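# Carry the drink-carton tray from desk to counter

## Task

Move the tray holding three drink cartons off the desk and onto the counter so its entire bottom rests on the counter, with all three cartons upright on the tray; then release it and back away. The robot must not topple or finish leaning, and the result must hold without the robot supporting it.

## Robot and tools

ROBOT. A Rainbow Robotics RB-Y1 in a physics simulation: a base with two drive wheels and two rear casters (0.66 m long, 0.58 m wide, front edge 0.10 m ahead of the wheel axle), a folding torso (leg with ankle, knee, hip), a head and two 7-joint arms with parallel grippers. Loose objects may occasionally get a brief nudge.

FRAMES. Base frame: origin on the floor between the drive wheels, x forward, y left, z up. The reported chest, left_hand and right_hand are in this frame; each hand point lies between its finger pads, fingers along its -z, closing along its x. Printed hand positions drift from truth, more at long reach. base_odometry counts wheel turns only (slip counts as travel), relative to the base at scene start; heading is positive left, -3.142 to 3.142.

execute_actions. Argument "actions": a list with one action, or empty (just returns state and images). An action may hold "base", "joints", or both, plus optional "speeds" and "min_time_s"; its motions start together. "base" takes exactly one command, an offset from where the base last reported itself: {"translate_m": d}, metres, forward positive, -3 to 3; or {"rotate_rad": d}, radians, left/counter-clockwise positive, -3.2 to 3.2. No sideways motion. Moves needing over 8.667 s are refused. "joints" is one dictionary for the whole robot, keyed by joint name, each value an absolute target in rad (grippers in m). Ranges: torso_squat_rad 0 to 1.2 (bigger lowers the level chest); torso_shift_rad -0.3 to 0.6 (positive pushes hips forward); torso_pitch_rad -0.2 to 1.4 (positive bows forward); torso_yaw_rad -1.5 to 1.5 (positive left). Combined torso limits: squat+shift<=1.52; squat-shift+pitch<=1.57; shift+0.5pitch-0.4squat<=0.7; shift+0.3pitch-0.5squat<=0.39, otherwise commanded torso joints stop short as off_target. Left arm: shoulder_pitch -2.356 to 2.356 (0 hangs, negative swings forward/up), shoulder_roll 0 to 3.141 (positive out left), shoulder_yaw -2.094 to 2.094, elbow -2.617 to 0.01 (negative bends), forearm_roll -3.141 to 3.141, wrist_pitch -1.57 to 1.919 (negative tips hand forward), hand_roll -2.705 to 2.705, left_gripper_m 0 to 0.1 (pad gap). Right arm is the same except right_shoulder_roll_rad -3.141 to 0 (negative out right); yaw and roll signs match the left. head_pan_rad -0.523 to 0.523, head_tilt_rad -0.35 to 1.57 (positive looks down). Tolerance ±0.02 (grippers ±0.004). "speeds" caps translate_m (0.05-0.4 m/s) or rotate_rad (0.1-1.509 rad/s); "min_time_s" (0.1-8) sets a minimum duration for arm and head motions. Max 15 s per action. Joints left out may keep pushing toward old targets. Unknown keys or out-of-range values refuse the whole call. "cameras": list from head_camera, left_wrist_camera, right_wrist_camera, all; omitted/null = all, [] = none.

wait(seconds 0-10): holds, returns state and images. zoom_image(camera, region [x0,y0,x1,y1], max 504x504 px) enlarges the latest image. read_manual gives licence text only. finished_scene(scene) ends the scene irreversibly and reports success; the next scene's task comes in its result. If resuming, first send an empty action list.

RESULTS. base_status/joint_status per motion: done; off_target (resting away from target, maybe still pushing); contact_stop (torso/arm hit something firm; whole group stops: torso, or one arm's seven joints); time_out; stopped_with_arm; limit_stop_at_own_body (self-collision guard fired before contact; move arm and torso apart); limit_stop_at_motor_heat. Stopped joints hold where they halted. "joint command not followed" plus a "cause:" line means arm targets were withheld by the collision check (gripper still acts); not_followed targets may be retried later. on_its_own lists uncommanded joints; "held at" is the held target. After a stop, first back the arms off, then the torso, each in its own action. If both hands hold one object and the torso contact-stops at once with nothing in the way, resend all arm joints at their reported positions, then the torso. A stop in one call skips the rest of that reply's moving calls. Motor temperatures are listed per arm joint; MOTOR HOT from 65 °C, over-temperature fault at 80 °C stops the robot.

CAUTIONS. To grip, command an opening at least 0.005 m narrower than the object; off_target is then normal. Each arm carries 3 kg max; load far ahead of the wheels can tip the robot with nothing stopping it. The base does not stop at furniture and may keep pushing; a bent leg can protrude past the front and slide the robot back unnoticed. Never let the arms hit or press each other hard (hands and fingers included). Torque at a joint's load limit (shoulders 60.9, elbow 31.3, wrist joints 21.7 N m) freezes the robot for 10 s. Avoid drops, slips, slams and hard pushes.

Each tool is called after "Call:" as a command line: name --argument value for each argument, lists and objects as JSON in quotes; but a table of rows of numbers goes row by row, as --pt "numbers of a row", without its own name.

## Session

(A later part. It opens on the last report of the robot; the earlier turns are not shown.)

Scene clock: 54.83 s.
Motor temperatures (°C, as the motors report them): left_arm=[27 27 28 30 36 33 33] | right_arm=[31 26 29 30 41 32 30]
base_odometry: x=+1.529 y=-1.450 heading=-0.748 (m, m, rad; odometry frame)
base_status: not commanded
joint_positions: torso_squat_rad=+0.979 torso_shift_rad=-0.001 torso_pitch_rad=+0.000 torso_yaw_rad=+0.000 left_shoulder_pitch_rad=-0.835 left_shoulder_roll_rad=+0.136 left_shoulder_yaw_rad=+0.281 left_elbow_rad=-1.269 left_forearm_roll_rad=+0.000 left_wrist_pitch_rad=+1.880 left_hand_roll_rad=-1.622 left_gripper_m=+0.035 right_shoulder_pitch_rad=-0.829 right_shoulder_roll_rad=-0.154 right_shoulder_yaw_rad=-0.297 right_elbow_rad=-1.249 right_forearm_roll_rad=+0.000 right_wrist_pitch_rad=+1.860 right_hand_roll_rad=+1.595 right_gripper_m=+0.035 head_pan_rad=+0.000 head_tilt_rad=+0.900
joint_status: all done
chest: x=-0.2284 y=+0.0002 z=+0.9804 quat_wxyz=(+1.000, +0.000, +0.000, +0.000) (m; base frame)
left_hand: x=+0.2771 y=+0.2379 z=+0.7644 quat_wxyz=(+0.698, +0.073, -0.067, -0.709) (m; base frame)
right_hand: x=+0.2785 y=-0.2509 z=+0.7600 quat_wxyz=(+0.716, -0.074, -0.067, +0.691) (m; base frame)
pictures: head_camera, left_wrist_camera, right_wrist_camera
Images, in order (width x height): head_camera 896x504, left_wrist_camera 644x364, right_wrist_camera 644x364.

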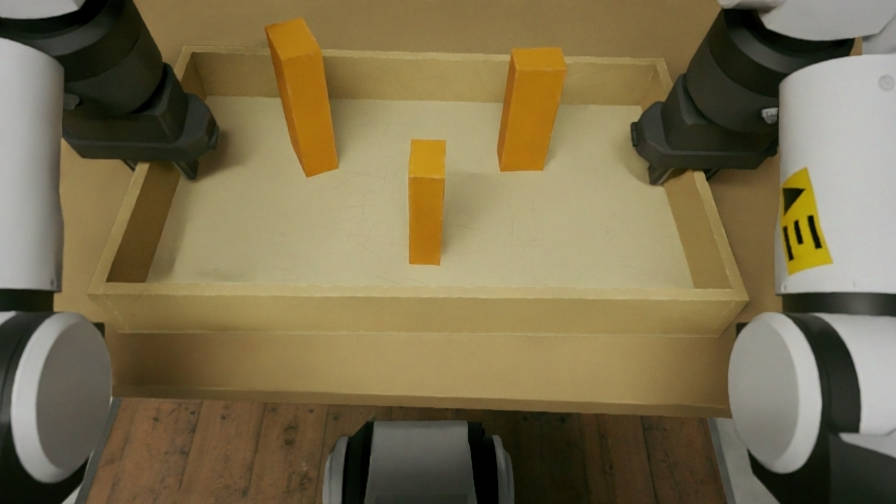

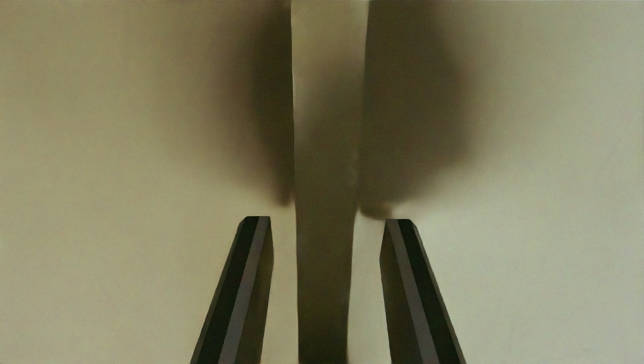

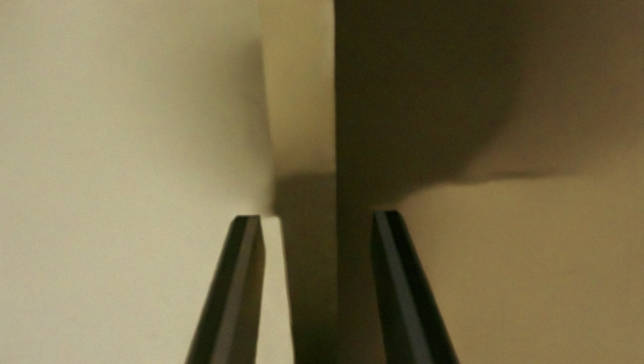

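Call:
execute_actions --actions '[{"joints": {"left_gripper_m":0.0,"right_gripper_m":0.0}}]'

Scene clock: 55.83 s.
Motor temperatures (°C, as the motors report them): left_arm=[27 27 28 30 36 33 33] | right_arm=[31 26 29 30 41 32 30]
base_odometry: x=+1.529 y=-1.450 heading=-0.748 (m, m, rad; odometry frame)
base_status: not commanded
joint_positions: torso_squat_rad=+0.979 torso_shift_rad=-0.001 torso_pitch_rad=+0.000 torso_yaw_rad=+0.000 left_shoulder_pitch_rad=-0.835 left_shoulder_roll_rad=+0.136 left_shoulder_yaw_rad=+0.281 left_elbow_rad=-1.269 left_forearm_roll_rad=+0.000 left_wrist_pitch_rad=+1.880 left_hand_roll_rad=-1.622 left_gripper_m=+0.010 right_shoulder_pitch_rad=-0.829 right_shoulder_roll_rad=-0.154 right_shoulder_yaw_rad=-0.297 right_elbow_rad=-1.249 right_forearm_roll_rad=+0.000 right_wrist_pitch_rad=+1.860 right_hand_roll_rad=+1.595 right_gripper_m=+0.009 head_pan_rad=+0.000 head_tilt_rad=+0.900
joint_status: left_gripper_m off_target (ended at +0.010, target +0.000); right_gripper_m off_target (ended at +0.009, target +0.000)
chest: x=-0.2284 y=+0.0002 z=+0.9804 quat_wxyz=(+1.000, +0.000, +0.000, +0.000) (m; base frame)
left_hand: x=+0.2771 y=+0.2379 z=+0.7644 quat_wxyz=(+0.698, +0.073, -0.068, -0.709) (m; base frame)
right_hand: x=+0.2785 y=-0.2508 z=+0.7599 quat_wxyz=(+0.716, -0.074, -0.068, +0.691) (m; base frame)
pictures: head_camera, left_wrist_camera, right_wrist_camera
Images, in order (width x height): head_camera 896x504, left_wrist_camera 644x364, right_wrist_camera 644x364.

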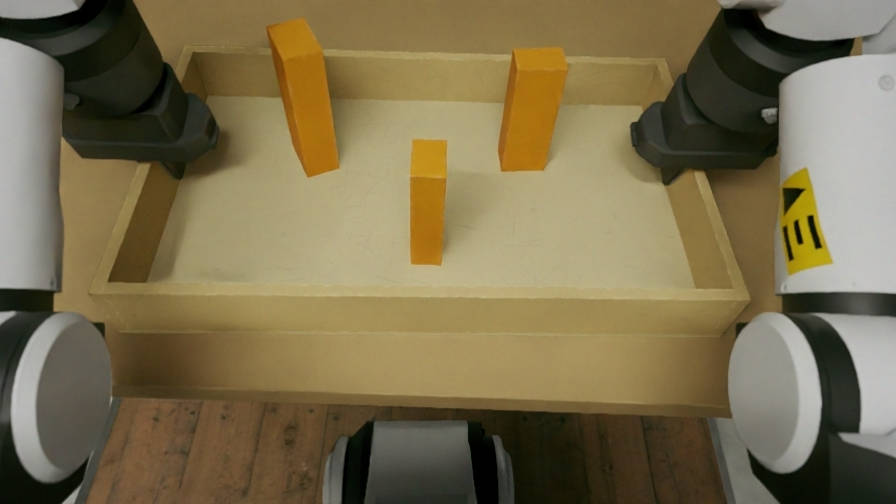

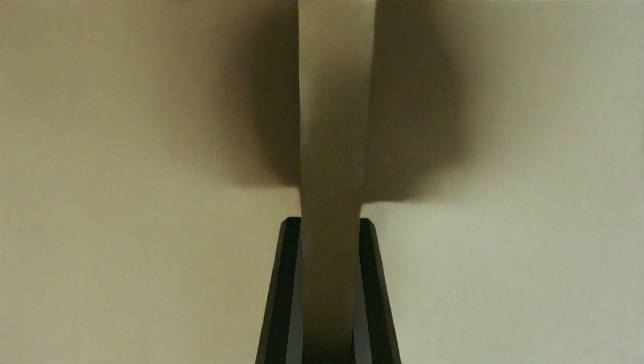

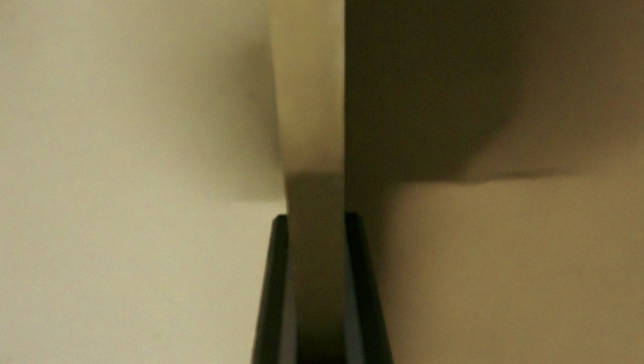

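Call:
execute_actions --actions '[{"joints": {"torso_squat_rad":0.9}}]'

Scene clock: 57.00 s.
Motor temperatures (°C, as the motors report them): left_arm=[27 27 28 30 36 33 33] | right_arm=[31 26 29 30 41 32 30]
base_odometry: x=+1.529 y=-1.450 heading=-0.748 (m, m, rad; odometry frame)
base_status: not commanded
joint_positions: torso_squat_rad=+0.900 torso_shift_rad=-0.001 torso_pitch_rad=+0.000 torso_yaw_rad=+0.000 left_shoulder_pitch_rad=-0.834 left_shoulder_roll_rad=+0.136 left_shoulder_yaw_rad=+0.281 left_elbow_rad=-1.269 left_forearm_roll_rad=+0.000 left_wrist_pitch_rad=+1.880 left_hand_roll_rad=-1.622 left_gripper_m=+0.010 right_shoulder_pitch_rad=-0.829 right_shoulder_roll_rad=-0.154 right_shoulder_yaw_rad=-0.297 right_elbow_rad=-1.249 right_forearm_roll_rad=+0.000 right_wrist_pitch_rad=+1.860 right_hand_roll_rad=+1.595 right_gripper_m=+0.009 head_pan_rad=+0.000 head_tilt_rad=+0.900
joint_status: all done
chest: x=-0.2281 y=+0.0002 z=+1.0251 quat_wxyz=(+1.000, +0.000, +0.000, +0.000) (m; base frame)
left_hand: x=+0.2770 y=+0.2380 z=+0.8084 quat_wxyz=(+0.698, +0.073, -0.067, -0.709) (m; base frame)
right_hand: x=+0.2783 y=-0.2507 z=+0.8037 quat_wxyz=(+0.716, -0.073, -0.067, +0.691) (m; base frame)
pictures: head_camera, left_wrist_camera, right_wrist_camera
Images, in order (width x height): head_camera 896x504, left_wrist_camera 644x364, right_wrist_camera 644x364.

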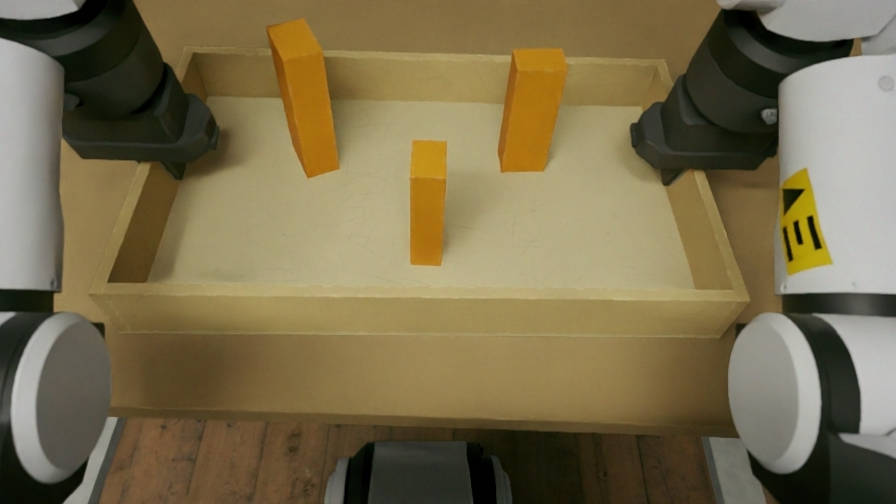

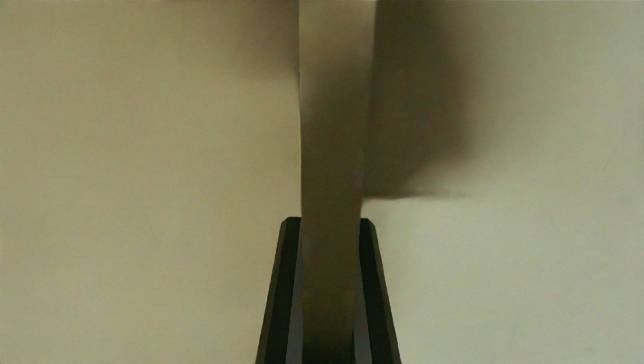

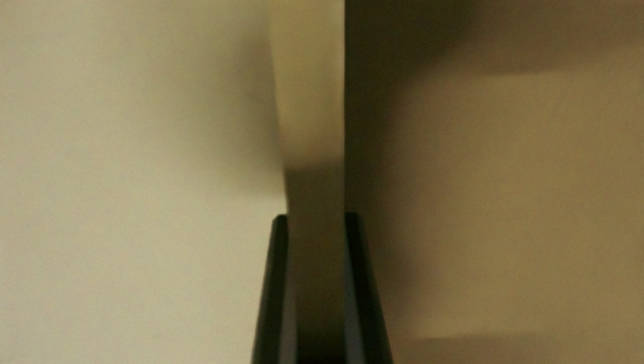

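Call:
execute_actions --actions '[{"base": {"translate_m": -0.6}, "speeds":{"translate_m":0.3}}]' --cameras '["head_camera"]'

Call:
execute_actions --actions '[{"base": {"rotate_rad": 3.03}, "speeds":{"rotate_rad":0.9}, "joints":{"torso_squat_rad":0.2,"head_tilt_rad":0.45}}]' --cameras '["head_camera"]'

Scene clock: 60.90 s.
Motor temperatures (°C, as the motors report them): left_arm=[27 27 28 30 36 33 33] | right_arm=[32 26 29 30 41 32 30]
base_odometry: x=+1.089 y=-1.042 heading=-0.747 (m, m, rad; odometry frame)
base_status: done
joint_positions: torso_squat_rad=+0.900 torso_shift_rad=-0.001 torso_pitch_rad=+0.000 torso_yaw_rad=+0.000 left_shoulder_pitch_rad=-0.834 left_shoulder_roll_rad=+0.136 left_shoulder_yaw_rad=+0.281 left_elbow_rad=-1.269 left_forearm_roll_rad=+0.000 left_wrist_pitch_rad=+1.880 left_hand_roll_rad=-1.622 left_gripper_m=+0.010 right_shoulder_pitch_rad=-0.829 right_shoulder_roll_rad=-0.154 right_shoulder_yaw_rad=-0.297 right_elbow_rad=-1.249 right_forearm_roll_rad=+0.000 right_wrist_pitch_rad=+1.860 right_hand_roll_rad=+1.595 right_gripper_m=+0.009 head_pan_rad=+0.000 head_tilt_rad=+0.900
joint_status: not commanded
chest: x=-0.2282 y=+0.0002 z=+1.0251 quat_wxyz=(+1.000, +0.000, +0.000, +0.000) (m; base frame)
left_hand: x=+0.2769 y=+0.2380 z=+0.8084 quat_wxyz=(+0.698, +0.073, -0.067, -0.709) (m; base frame)
right_hand: x=+0.2782 y=-0.2507 z=+0.8037 quat_wxyz=(+0.716, -0.073, -0.067, +0.691) (m; base frame)
pictures: head_camera
Images, in order (width x height): head_camera 896x504.

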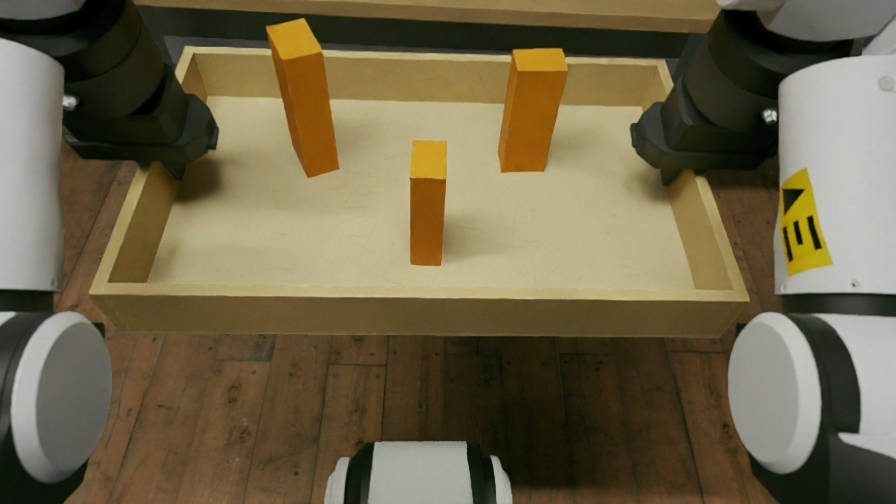

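Scene clock: 66.43 s.
Motor temperatures (°C, as the motors report them): left_arm=[27 27 28 30 36 33 33] | right_arm=[32 26 29 30 41 32 30]
base_odometry: x=+1.089 y=-1.042 heading=+2.283 (m, m, rad; odometry frame)
base_status: done
joint_positions: torso_squat_rad=+0.200 torso_shift_rad=-0.001 torso_pitch_rad=+0.000 torso_yaw_rad=+0.000 left_shoulder_pitch_rad=-0.834 left_shoulder_roll_rad=+0.136 left_shoulder_yaw_rad=+0.281 left_elbow_rad=-1.269 left_forearm_roll_rad=+0.000 left_wrist_pitch_rad=+1.880 left_hand_roll_rad=-1.622 left_gripper_m=+0.010 right_shoulder_pitch_rad=-0.829 right_shoulder_roll_rad=-0.153 right_shoulder_yaw_rad=-0.297 right_elbow_rad=-1.249 right_forearm_roll_rad=+0.000 right_wrist_pitch_rad=+1.860 right_hand_roll_rad=+1.595 right_gripper_m=+0.009 head_pan_rad=+0.000 head_tilt_rad=+0.450
joint_status: all done
chest: x=-0.2284 y=+0.0003 z=+1.2760 quat_wxyz=(+1.000, +0.000, +0.000, +0.000) (m; base frame)
left_hand: x=+0.2767 y=+0.2380 z=+1.0593 quat_wxyz=(+0.698, +0.073, -0.067, -0.709) (m; base frame)
right_hand: x=+0.2780 y=-0.2506 z=+1.0545 quat_wxyz=(+0.716, -0.073, -0.067, +0.691) (m; base frame)
pictures: head_camera
Images, in order (width x height): head_camera 896x504.

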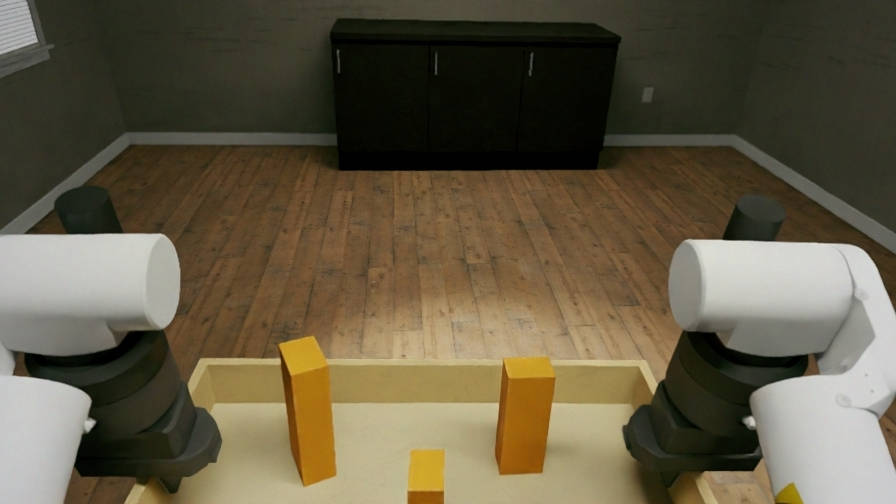

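Call:
execute_actions --actions '[{"base": {"translate_m": 2.9}, "joints":{"head_tilt_rad":0.5}}]' --cameras '["head_camera"]'

Scene clock: 75.27 s.
Motor temperatures (°C, as the motors report them): left_arm=[27 27 28 30 36 33 33] | right_arm=[32 26 29 30 41 32 30]
base_odometry: x=-0.808 y=+1.151 heading=+2.284 (m, m, rad; odometry frame)
base_status: done
joint_positions: torso_squat_rad=+0.200 torso_shift_rad=-0.001 torso_pitch_rad=+0.000 torso_yaw_rad=+0.000 left_shoulder_pitch_rad=-0.834 left_shoulder_roll_rad=+0.136 left_shoulder_yaw_rad=+0.281 left_elbow_rad=-1.269 left_forearm_roll_rad=+0.000 left_wrist_pitch_rad=+1.880 left_hand_roll_rad=-1.622 left_gripper_m=+0.010 right_shoulder_pitch_rad=-0.829 right_shoulder_roll_rad=-0.153 right_shoulder_yaw_rad=-0.297 right_elbow_rad=-1.249 right_forearm_roll_rad=+0.000 right_wrist_pitch_rad=+1.860 right_hand_roll_rad=+1.595 right_gripper_m=+0.009 head_pan_rad=+0.000 head_tilt_rad=+0.500
joint_status: all done
chest: x=-0.2283 y=+0.0003 z=+1.2760 quat_wxyz=(+1.000, +0.000, +0.000, +0.000) (m; base frame)
left_hand: x=+0.2768 y=+0.2380 z=+1.0592 quat_wxyz=(+0.698, +0.073, -0.067, -0.709) (m; base frame)
right_hand: x=+0.2781 y=-0.2506 z=+1.0545 quat_wxyz=(+0.716, -0.073, -0.067, +0.691) (m; base frame)
pictures: head_camera
Images, in order (width x height): head_camera 896x504.

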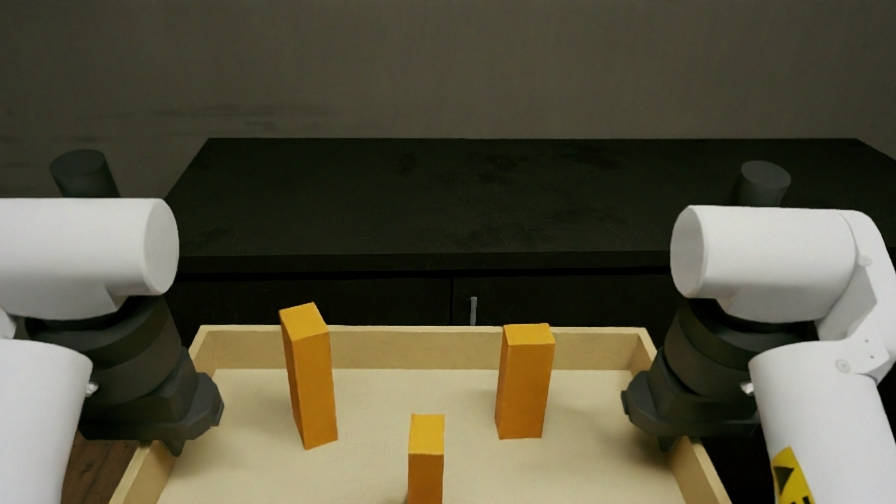

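Call:
execute_actions --actions '[{"base": {"rotate_rad": 0.05}, "joints":{"torso_shift_rad":0.2}}]' --cameras '[]'

Call:
execute_actions --actions '[{"base": {"translate_m": 0.55}, "speeds":{"translate_m":0.3}, "joints":{"head_tilt_rad":1.0}}]'

Scene clock: 78.47 s.
Motor temperatures (°C, as the motors report them): left_arm=[27 27 28 30 36 33 33] | right_arm=[32 26 29 30 41 32 30]
base_odometry: x=-0.808 y=+1.152 heading=+2.333 (m, m, rad; odometry frame)
base_status: done
joint_positions: torso_squat_rad=+0.200 torso_shift_rad=+0.200 torso_pitch_rad=+0.001 torso_yaw_rad=+0.000 left_shoulder_pitch_rad=-0.834 left_shoulder_roll_rad=+0.136 left_shoulder_yaw_rad=+0.281 left_elbow_rad=-1.269 left_forearm_roll_rad=+0.000 left_wrist_pitch_rad=+1.880 left_hand_roll_rad=-1.622 left_gripper_m=+0.010 right_shoulder_pitch_rad=-0.829 right_shoulder_roll_rad=-0.153 right_shoulder_yaw_rad=-0.297 right_elbow_rad=-1.249 right_forearm_roll_rad=+0.000 right_wrist_pitch_rad=+1.860 right_hand_roll_rad=+1.595 right_gripper_m=+0.009 head_pan_rad=+0.000 head_tilt_rad=+0.500
joint_status: all done
chest: x=-0.0914 y=+0.0003 z=+1.2623 quat_wxyz=(+1.000, +0.000, +0.000, +0.000) (m; base frame)
left_hand: x=+0.4137 y=+0.2380 z=+1.0455 quat_wxyz=(+0.698, +0.073, -0.067, -0.709) (m; base frame)
right_hand: x=+0.4150 y=-0.2506 z=+1.0407 quat_wxyz=(+0.716, -0.073, -0.067, +0.691) (m; base frame)
pictures: none
No camera images: the call's "cameras" was empty. Leave "cameras" out to get every camera's image.

Scene clock: 81.40 s.
Motor temperatures (°C, as the motors report them): left_arm=[27 27 28 30 36 33 33] | right_arm=[32 26 29 30 41 32 30]
base_odometry: x=-1.188 y=+1.549 heading=+2.333 (m, m, rad; odometry frame)
base_status: done
joint_positions: torso_squat_rad=+0.200 torso_shift_rad=+0.200 torso_pitch_rad=+0.001 torso_yaw_rad=+0.000 left_shoulder_pitch_rad=-0.834 left_shoulder_roll_rad=+0.136 left_shoulder_yaw_rad=+0.281 left_elbow_rad=-1.269 left_forearm_roll_rad=+0.000 left_wrist_pitch_rad=+1.880 left_hand_roll_rad=-1.622 left_gripper_m=+0.010 right_shoulder_pitch_rad=-0.829 right_shoulder_roll_rad=-0.153 right_shoulder_yaw_rad=-0.297 right_elbow_rad=-1.249 right_forearm_roll_rad=+0.000 right_wrist_pitch_rad=+1.860 right_hand_roll_rad=+1.595 right_gripper_m=+0.009 head_pan_rad=+0.000 head_tilt_rad=+1.000
joint_status: all done
chest: x=-0.0914 y=+0.0003 z=+1.2623 quat_wxyz=(+1.000, +0.000, +0.000, +0.000) (m; base frame)
left_hand: x=+0.4137 y=+0.2380 z=+1.0455 quat_wxyz=(+0.698, +0.073, -0.067, -0.709) (m; base frame)
right_hand: x=+0.4150 y=-0.2506 z=+1.0408 quat_wxyz=(+0.716, -0.073, -0.067, +0.691) (m; base frame)
pictures: head_camera, left_wrist_camera, right_wrist_camera
Images, in order (width x height): head_camera 896x504, left_wrist_camera 644x364, right_wrist_camera 644x364.

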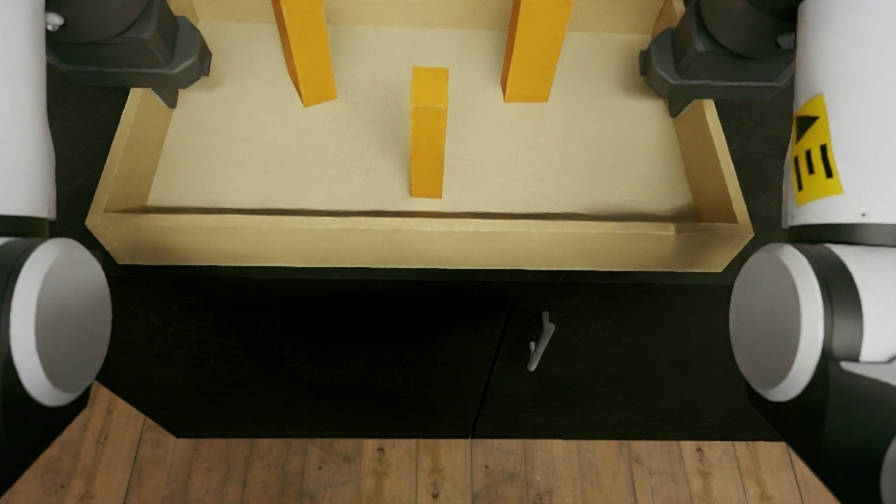

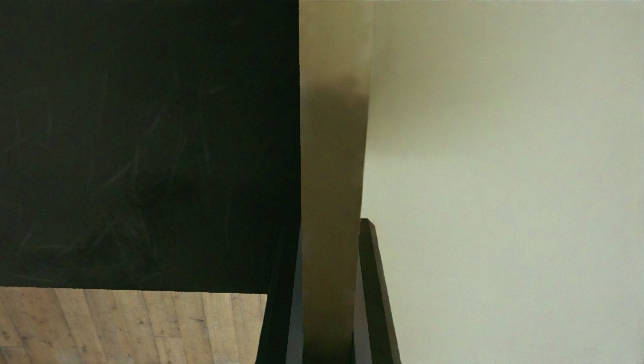

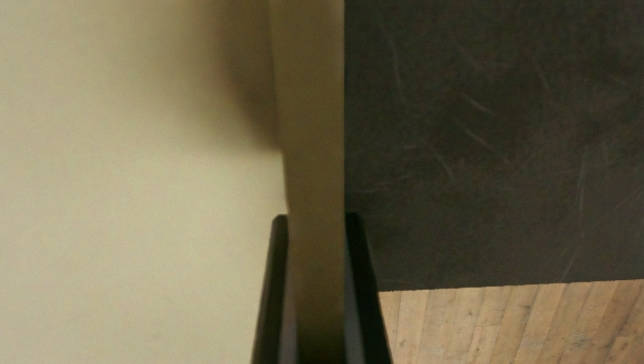

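Call:
execute_actions --actions '[{"base": {"translate_m": 0.11}, "speeds":{"translate_m":0.15}, "joints":{"torso_squat_rad":0.4}}]'

Scene clock: 83.27 s.
Motor temperatures (°C, as the motors report them): left_arm=[27 27 28 30 36 33 33] | right_arm=[32 26 29 30 41 32 30]
base_odometry: x=-1.264 y=+1.629 heading=+2.334 (m, m, rad; odometry frame)
base_status: done
joint_positions: torso_squat_rad=+0.400 torso_shift_rad=+0.200 torso_pitch_rad=+0.000 torso_yaw_rad=+0.000 left_shoulder_pitch_rad=-0.834 left_shoulder_roll_rad=+0.136 left_shoulder_yaw_rad=+0.281 left_elbow_rad=-1.268 left_forearm_roll_rad=+0.000 left_wrist_pitch_rad=+1.880 left_hand_roll_rad=-1.622 left_gripper_m=+0.010 right_shoulder_pitch_rad=-0.829 right_shoulder_roll_rad=-0.153 right_shoulder_yaw_rad=-0.297 right_elbow_rad=-1.249 right_forearm_roll_rad=+0.000 right_wrist_pitch_rad=+1.860 right_hand_roll_rad=+1.595 right_gripper_m=+0.009 head_pan_rad=+0.000 head_tilt_rad=+1.000
joint_status: all done
chest: x=-0.0996 y=+0.0003 z=+1.2218 quat_wxyz=(+1.000, +0.000, +0.000, +0.000) (m; base frame)
left_hand: x=+0.4055 y=+0.2380 z=+1.0050 quat_wxyz=(+0.698, +0.073, -0.067, -0.709) (m; base frame)
right_hand: x=+0.4067 y=-0.2507 z=+1.0003 quat_wxyz=(+0.716, -0.073, -0.067, +0.691) (m; base frame)
pictures: head_camera, left_wrist_camera, right_wrist_camera
Images, in order (width x height): head_camera 896x504, left_wrist_camera 644x364, right_wrist_camera 644x364.

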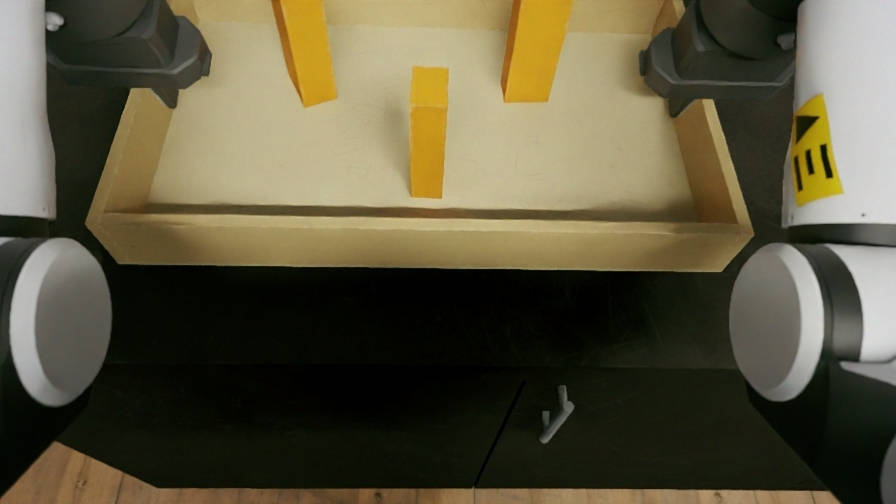

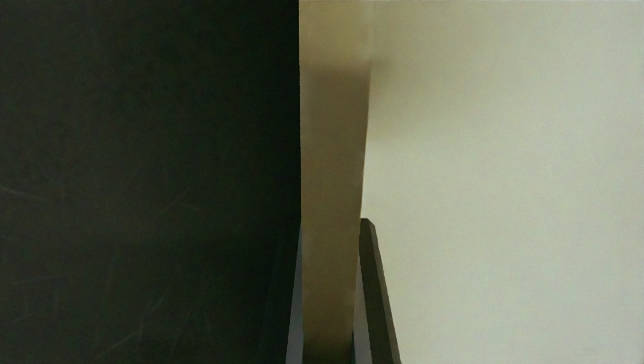

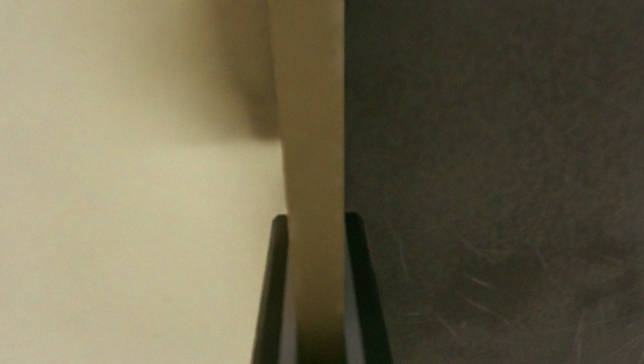

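Call:
execute_actions --actions '[{"joints":{"torso_squat_rad":0.48}}]'

Scene clock: 84.87 s.
Motor temperatures (°C, as the motors report them): left_arm=[27 27 28 30 36 33 33] | right_arm=[32 26 29 30 41 32 30]
base_odometry: x=-1.264 y=+1.629 heading=+2.334 (m, m, rad; odometry frame)
base_status: not commanded
joint_positions: torso_squat_rad=+0.480 torso_shift_rad=+0.200 torso_pitch_rad=+0.000 torso_yaw_rad=+0.000 left_shoulder_pitch_rad=-0.834 left_shoulder_roll_rad=+0.136 left_shoulder_yaw_rad=+0.281 left_elbow_rad=-1.268 left_forearm_roll_rad=+0.000 left_wrist_pitch_rad=+1.880 left_hand_roll_rad=-1.622 left_gripper_m=+0.010 right_shoulder_pitch_rad=-0.829 right_shoulder_roll_rad=-0.153 right_shoulder_yaw_rad=-0.297 right_elbow_rad=-1.249 right_forearm_roll_rad=+0.000 right_wrist_pitch_rad=+1.860 right_hand_roll_rad=+1.595 right_gripper_m=+0.009 head_pan_rad=+0.000 head_tilt_rad=+1.000
joint_status: all done
chest: x=-0.1045 y=+0.0003 z=+1.1984 quat_wxyz=(+1.000, +0.000, +0.000, +0.000) (m; base frame)
left_hand: x=+0.4007 y=+0.2380 z=+0.9818 quat_wxyz=(+0.698, +0.073, -0.067, -0.709) (m; base frame)
right_hand: x=+0.4019 y=-0.2507 z=+0.9771 quat_wxyz=(+0.716, -0.073, -0.067, +0.691) (m; base frame)
pictures: head_camera, left_wrist_camera, right_wrist_camera
Images, in order (width x height): head_camera 896x504, left_wrist_camera 644x364, right_wrist_camera 644x364.

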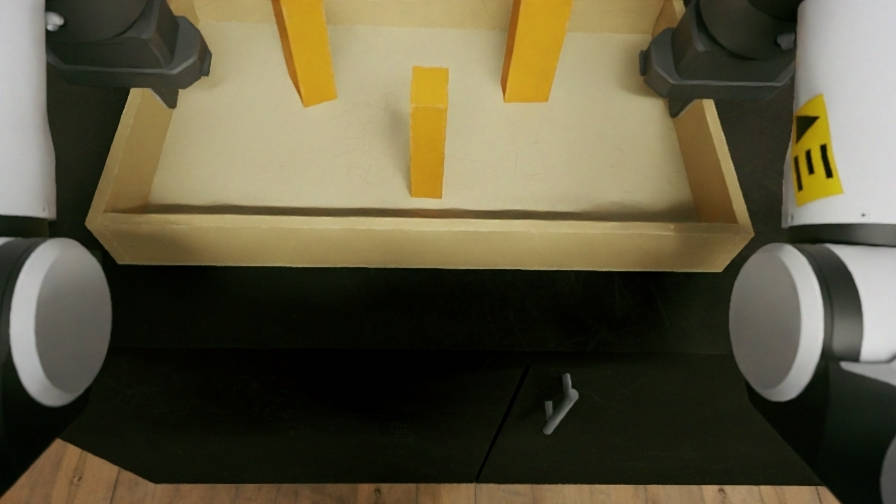

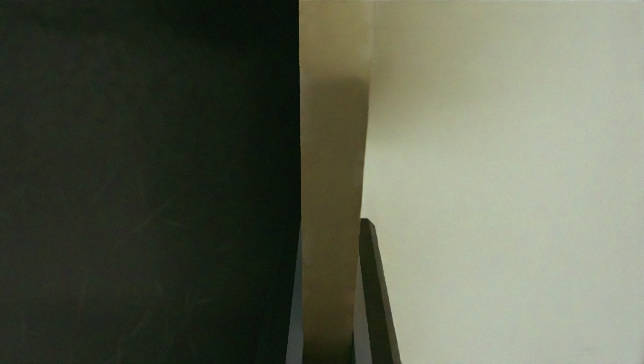

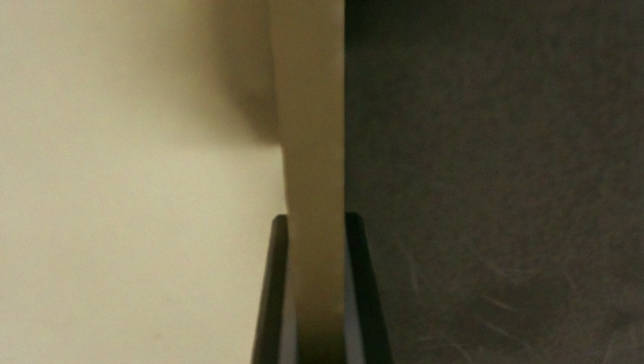

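Call:
execute_actions --actions '[{"joints":{"torso_squat_rad":0.54}}]'

Scene clock: 86.07 s.
Motor temperatures (°C, as the motors report them): left_arm=[27 27 28 30 36 33 33] | right_arm=[32 26 29 30 41 32 30]
base_odometry: x=-1.264 y=+1.629 heading=+2.334 (m, m, rad; odometry frame)
base_status: not commanded
joint_positions: torso_squat_rad=+0.540 torso_shift_rad=+0.200 torso_pitch_rad=+0.000 torso_yaw_rad=+0.000 left_shoulder_pitch_rad=-0.834 left_shoulder_roll_rad=+0.136 left_shoulder_yaw_rad=+0.281 left_elbow_rad=-1.268 left_forearm_roll_rad=+0.000 left_wrist_pitch_rad=+1.880 left_hand_roll_rad=-1.622 left_gripper_m=+0.010 right_shoulder_pitch_rad=-0.829 right_shoulder_roll_rad=-0.153 right_shoulder_yaw_rad=-0.297 right_elbow_rad=-1.249 right_forearm_roll_rad=+0.000 right_wrist_pitch_rad=+1.860 right_hand_roll_rad=+1.595 right_gripper_m=+0.009 head_pan_rad=+0.000 head_tilt_rad=+1.000
joint_status: all done
chest: x=-0.1086 y=+0.0003 z=+1.1784 quat_wxyz=(+1.000, +0.000, +0.000, +0.000) (m; base frame)
left_hand: x=+0.3966 y=+0.2380 z=+0.9617 quat_wxyz=(+0.698, +0.073, -0.067, -0.709) (m; base frame)
right_hand: x=+0.3978 y=-0.2507 z=+0.9570 quat_wxyz=(+0.716, -0.073, -0.067, +0.691) (m; base frame)
pictures: head_camera, left_wrist_camera, right_wrist_camera
Images, in order (width x height): head_camera 896x504, left_wrist_camera 644x364, right_wrist_camera 644x364.

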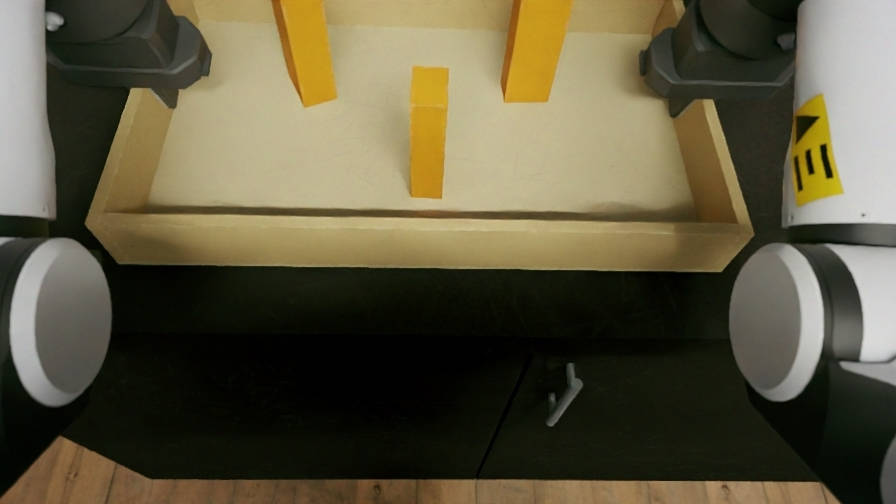

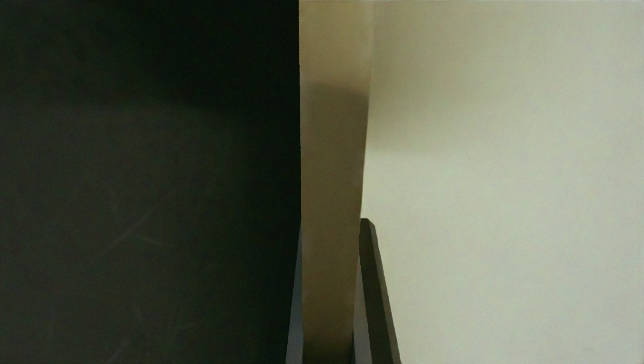

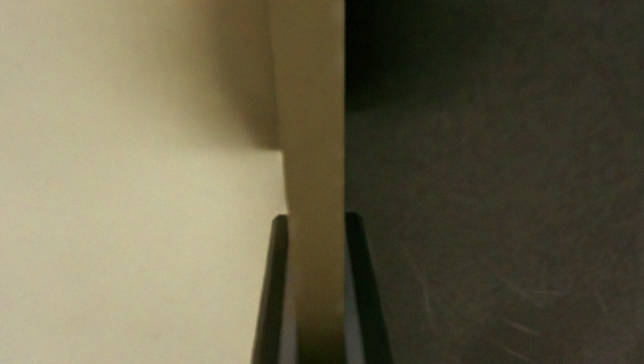

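Call:
execute_actions --actions '[{"joints":{"torso_squat_rad":0.57}}]' --cameras '["right_wrist_camera"]'

Scene clock: 86.93 s.
Motor temperatures (°C, as the motors report them): left_arm=[27 27 28 30 36 33 33] | right_arm=[32 26 29 30 41 32 30]
base_odometry: x=-1.264 y=+1.629 heading=+2.334 (m, m, rad; odometry frame)
base_status: not commanded
joint_positions: torso_squat_rad=+0.570 torso_shift_rad=+0.199 torso_pitch_rad=-0.002 torso_yaw_rad=+0.000 left_shoulder_pitch_rad=-0.837 left_shoulder_roll_rad=+0.136 left_shoulder_yaw_rad=+0.281 left_elbow_rad=-1.270 left_forearm_roll_rad=+0.000 left_wrist_pitch_rad=+1.880 left_hand_roll_rad=-1.622 left_gripper_m=+0.010 right_shoulder_pitch_rad=-0.832 right_shoulder_roll_rad=-0.155 right_shoulder_yaw_rad=-0.297 right_elbow_rad=-1.251 right_forearm_roll_rad=+0.000 right_wrist_pitch_rad=+1.860 right_hand_roll_rad=+1.595 right_gripper_m=+0.009 head_pan_rad=+0.000 head_tilt_rad=+1.000
joint_status: all done
chest: x=-0.1118 y=+0.0002 z=+1.1675 quat_wxyz=(+1.000, +0.000, -0.001, +0.000) (m; base frame)
left_hand: x=+0.3951 y=+0.2378 z=+0.9541 quat_wxyz=(+0.698, +0.076, -0.069, -0.709) (m; base frame)
right_hand: x=+0.3965 y=-0.2507 z=+0.9496 quat_wxyz=(+0.716, -0.076, -0.070, +0.691) (m; base frame)
pictures: right_wrist_camera
Images, in order (width x height): right_wrist_camera 644x364.

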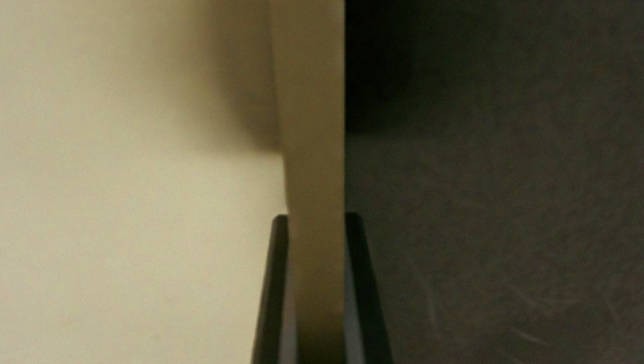

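Contact made. I'll ease off the slight press, then release.

Call:
execute_actions --actions '[{"joints":{"torso_squat_rad":0.563}}]' --cameras '[]'

Call:
execute_actions --actions '[{"joints":{"left_gripper_m":0.07,"right_gripper_m":0.07}}]' --cameras '[]'

Call:
execute_actions --actions '[{"joints":{"torso_squat_rad":0.15,"head_tilt_rad":0.85}}]'

Scene clock: 87.67 s.
Motor temperatures (°C, as the motors report them): left_arm=[27 27 28 30 36 33 33] | right_arm=[32 26 29 30 41 32 30]
base_odometry: x=-1.264 y=+1.629 heading=+2.334 (m, m, rad; odometry frame)
base_status: not commanded
joint_positions: torso_squat_rad=+0.563 torso_shift_rad=+0.200 torso_pitch_rad=+0.000 torso_yaw_rad=+0.000 left_shoulder_pitch_rad=-0.836 left_shoulder_roll_rad=+0.136 left_shoulder_yaw_rad=+0.281 left_elbow_rad=-1.269 left_forearm_roll_rad=+0.000 left_wrist_pitch_rad=+1.880 left_hand_roll_rad=-1.622 left_gripper_m=+0.010 right_shoulder_pitch_rad=-0.830 right_shoulder_roll_rad=-0.154 right_shoulder_yaw_rad=-0.297 right_elbow_rad=-1.250 right_forearm_roll_rad=+0.000 right_wrist_pitch_rad=+1.860 right_hand_roll_rad=+1.595 right_gripper_m=+0.009 head_pan_rad=+0.000 head_tilt_rad=+1.000
joint_status: all done
chest: x=-0.1106 y=+0.0003 z=+1.1701 quat_wxyz=(+1.000, +0.000, +0.000, +0.000) (m; base frame)
left_hand: x=+0.3953 y=+0.2380 z=+0.9549 quat_wxyz=(+0.698, +0.074, -0.068, -0.709) (m; base frame)
right_hand: x=+0.3967 y=-0.2507 z=+0.9504 quat_wxyz=(+0.716, -0.074, -0.068, +0.691) (m; base frame)
pictures: none
No camera images: the call's "cameras" was empty. Leave "cameras" out to get every camera's image.

Scene clock: 88.87 s.
Motor temperatures (°C, as the motors report them): left_arm=[27 27 28 30 36 33 33] | right_arm=[32 26 29 30 41 32 30]
base_odometry: x=-1.264 y=+1.629 heading=+2.334 (m, m, rad; odometry frame)
base_status: not commanded
joint_positions: torso_squat_rad=+0.563 torso_shift_rad=+0.200 torso_pitch_rad=+0.000 torso_yaw_rad=+0.000 left_shoulder_pitch_rad=-0.835 left_shoulder_roll_rad=+0.136 left_shoulder_yaw_rad=+0.281 left_elbow_rad=-1.269 left_forearm_roll_rad=+0.000 left_wrist_pitch_rad=+1.880 left_hand_roll_rad=-1.622 left_gripper_m=+0.070 right_shoulder_pitch_rad=-0.830 right_shoulder_roll_rad=-0.154 right_shoulder_yaw_rad=-0.297 right_elbow_rad=-1.249 right_forearm_roll_rad=+0.000 right_wrist_pitch_rad=+1.860 right_hand_roll_rad=+1.595 right_gripper_m=+0.070 head_pan_rad=+0.000 head_tilt_rad=+1.000
joint_status: all done
chest: x=-0.1105 y=+0.0003 z=+1.1701 quat_wxyz=(+1.000, +0.000, +0.000, +0.000) (m; base frame)
left_hand: x=+0.3951 y=+0.2381 z=+0.9544 quat_wxyz=(+0.698, +0.074, -0.068, -0.709) (m; base frame)
right_hand: x=+0.3964 y=-0.2509 z=+0.9498 quat_wxyz=(+0.716, -0.074, -0.068, +0.690) (m; base frame)
pictures: none
No camera images: the call's "cameras" was empty. Leave "cameras" out to get every camera's image.

Scene clock: 91.03 s.
Motor temperatures (°C, as the motors report them): left_arm=[27 27 28 30 36 33 33] | right_arm=[32 26 29 30 41 32 30]
base_odometry: x=-1.264 y=+1.629 heading=+2.334 (m, m, rad; odometry frame)
base_status: not commanded
joint_positions: torso_squat_rad=+0.150 torso_shift_rad=+0.200 torso_pitch_rad=+0.000 torso_yaw_rad=+0.000 left_shoulder_pitch_rad=-0.835 left_shoulder_roll_rad=+0.136 left_shoulder_yaw_rad=+0.281 left_elbow_rad=-1.269 left_forearm_roll_rad=+0.000 left_wrist_pitch_rad=+1.880 left_hand_roll_rad=-1.622 left_gripper_m=+0.070 right_shoulder_pitch_rad=-0.829 right_shoulder_roll_rad=-0.154 right_shoulder_yaw_rad=-0.297 right_elbow_rad=-1.249 right_forearm_roll_rad=+0.000 right_wrist_pitch_rad=+1.860 right_hand_roll_rad=+1.595 right_gripper_m=+0.070 head_pan_rad=+0.000 head_tilt_rad=+0.850
joint_status: all done
chest: x=-0.0904 y=+0.0003 z=+1.2683 quat_wxyz=(+1.000, +0.000, +0.000, +0.000) (m; base frame)
left_hand: x=+0.4151 y=+0.2382 z=+1.0523 quat_wxyz=(+0.698, +0.073, -0.067, -0.709) (m; base frame)
right_hand: x=+0.4164 y=-0.2509 z=+1.0477 quat_wxyz=(+0.716, -0.074, -0.067, +0.690) (m; base frame)
pictures: head_camera, left_wrist_camera, right_wrist_camera
Images, in order (width x height): head_camera 896x504, left_wrist_camera 644x364, right_wrist_camera 644x364.

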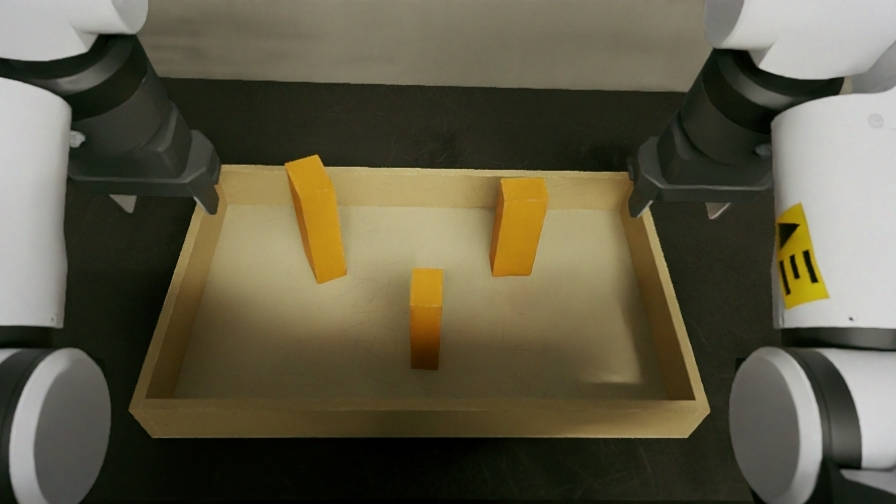

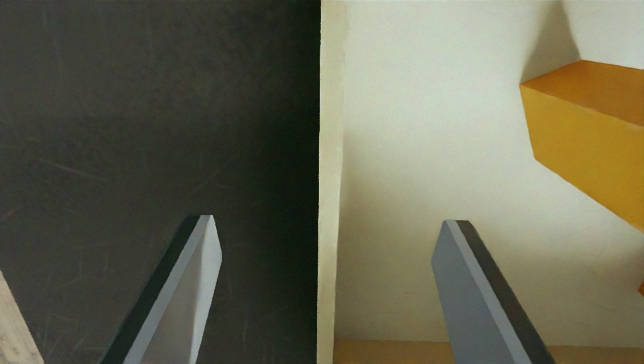

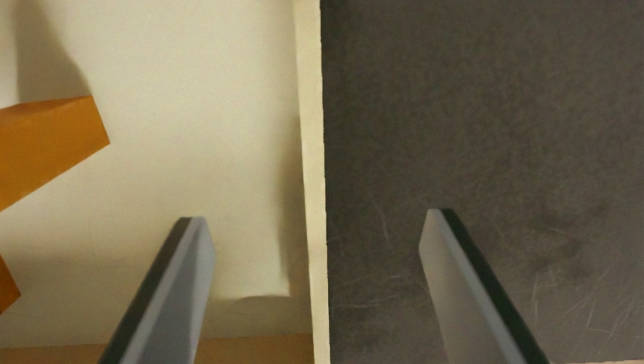

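Call:
execute_actions --actions '[{"base":{"translate_m":-0.7},"joints":{"torso_shift_rad":0.0,"head_tilt_rad":0.5}}]' --cameras '["head_camera"]'

Scene clock: 94.50 s.
Motor temperatures (°C, as the motors report them): left_arm=[27 27 28 30 36 33 33] | right_arm=[32 26 29 30 41 32 30]
base_odometry: x=-0.780 y=+1.123 heading=+2.335 (m, m, rad; odometry frame)
base_status: done
joint_positions: torso_squat_rad=+0.150 torso_shift_rad=+0.000 torso_pitch_rad=+0.000 torso_yaw_rad=+0.000 left_shoulder_pitch_rad=-0.835 left_shoulder_roll_rad=+0.136 left_shoulder_yaw_rad=+0.281 left_elbow_rad=-1.269 left_forearm_roll_rad=+0.000 left_wrist_pitch_rad=+1.880 left_hand_roll_rad=-1.622 left_gripper_m=+0.070 right_shoulder_pitch_rad=-0.829 right_shoulder_roll_rad=-0.154 right_shoulder_yaw_rad=-0.297 right_elbow_rad=-1.249 right_forearm_roll_rad=+0.000 right_wrist_pitch_rad=+1.860 right_hand_roll_rad=+1.595 right_gripper_m=+0.070 head_pan_rad=+0.000 head_tilt_rad=+0.500
joint_status: all done
chest: x=-0.2281 y=+0.0003 z=+1.2821 quat_wxyz=(+1.000, +0.000, +0.000, +0.000) (m; base frame)
left_hand: x=+0.2775 y=+0.2382 z=+1.0661 quat_wxyz=(+0.698, +0.073, -0.067, -0.709) (m; base frame)
right_hand: x=+0.2788 y=-0.2509 z=+1.0615 quat_wxyz=(+0.716, -0.074, -0.067, +0.690) (m; base frame)
pictures: head_camera
Images, in order (width x height): head_camera 896x504.

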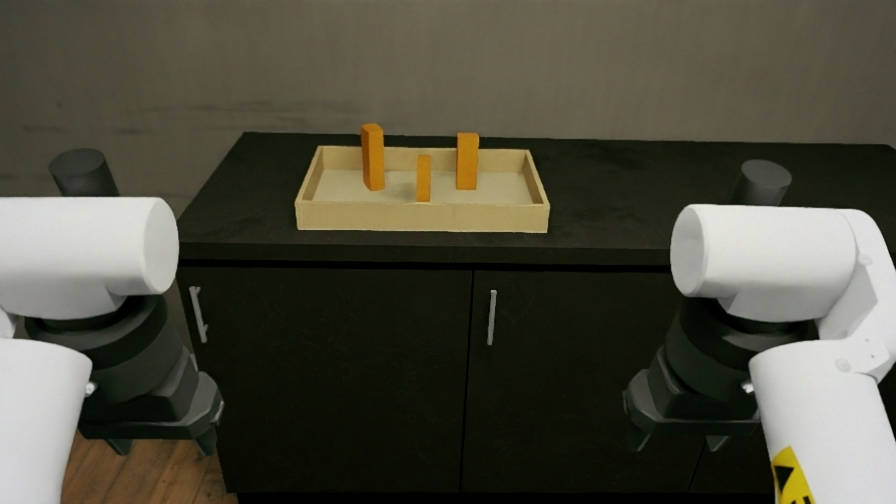

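Call:
finished_scene --scene 1

The scene is finished: the task was done.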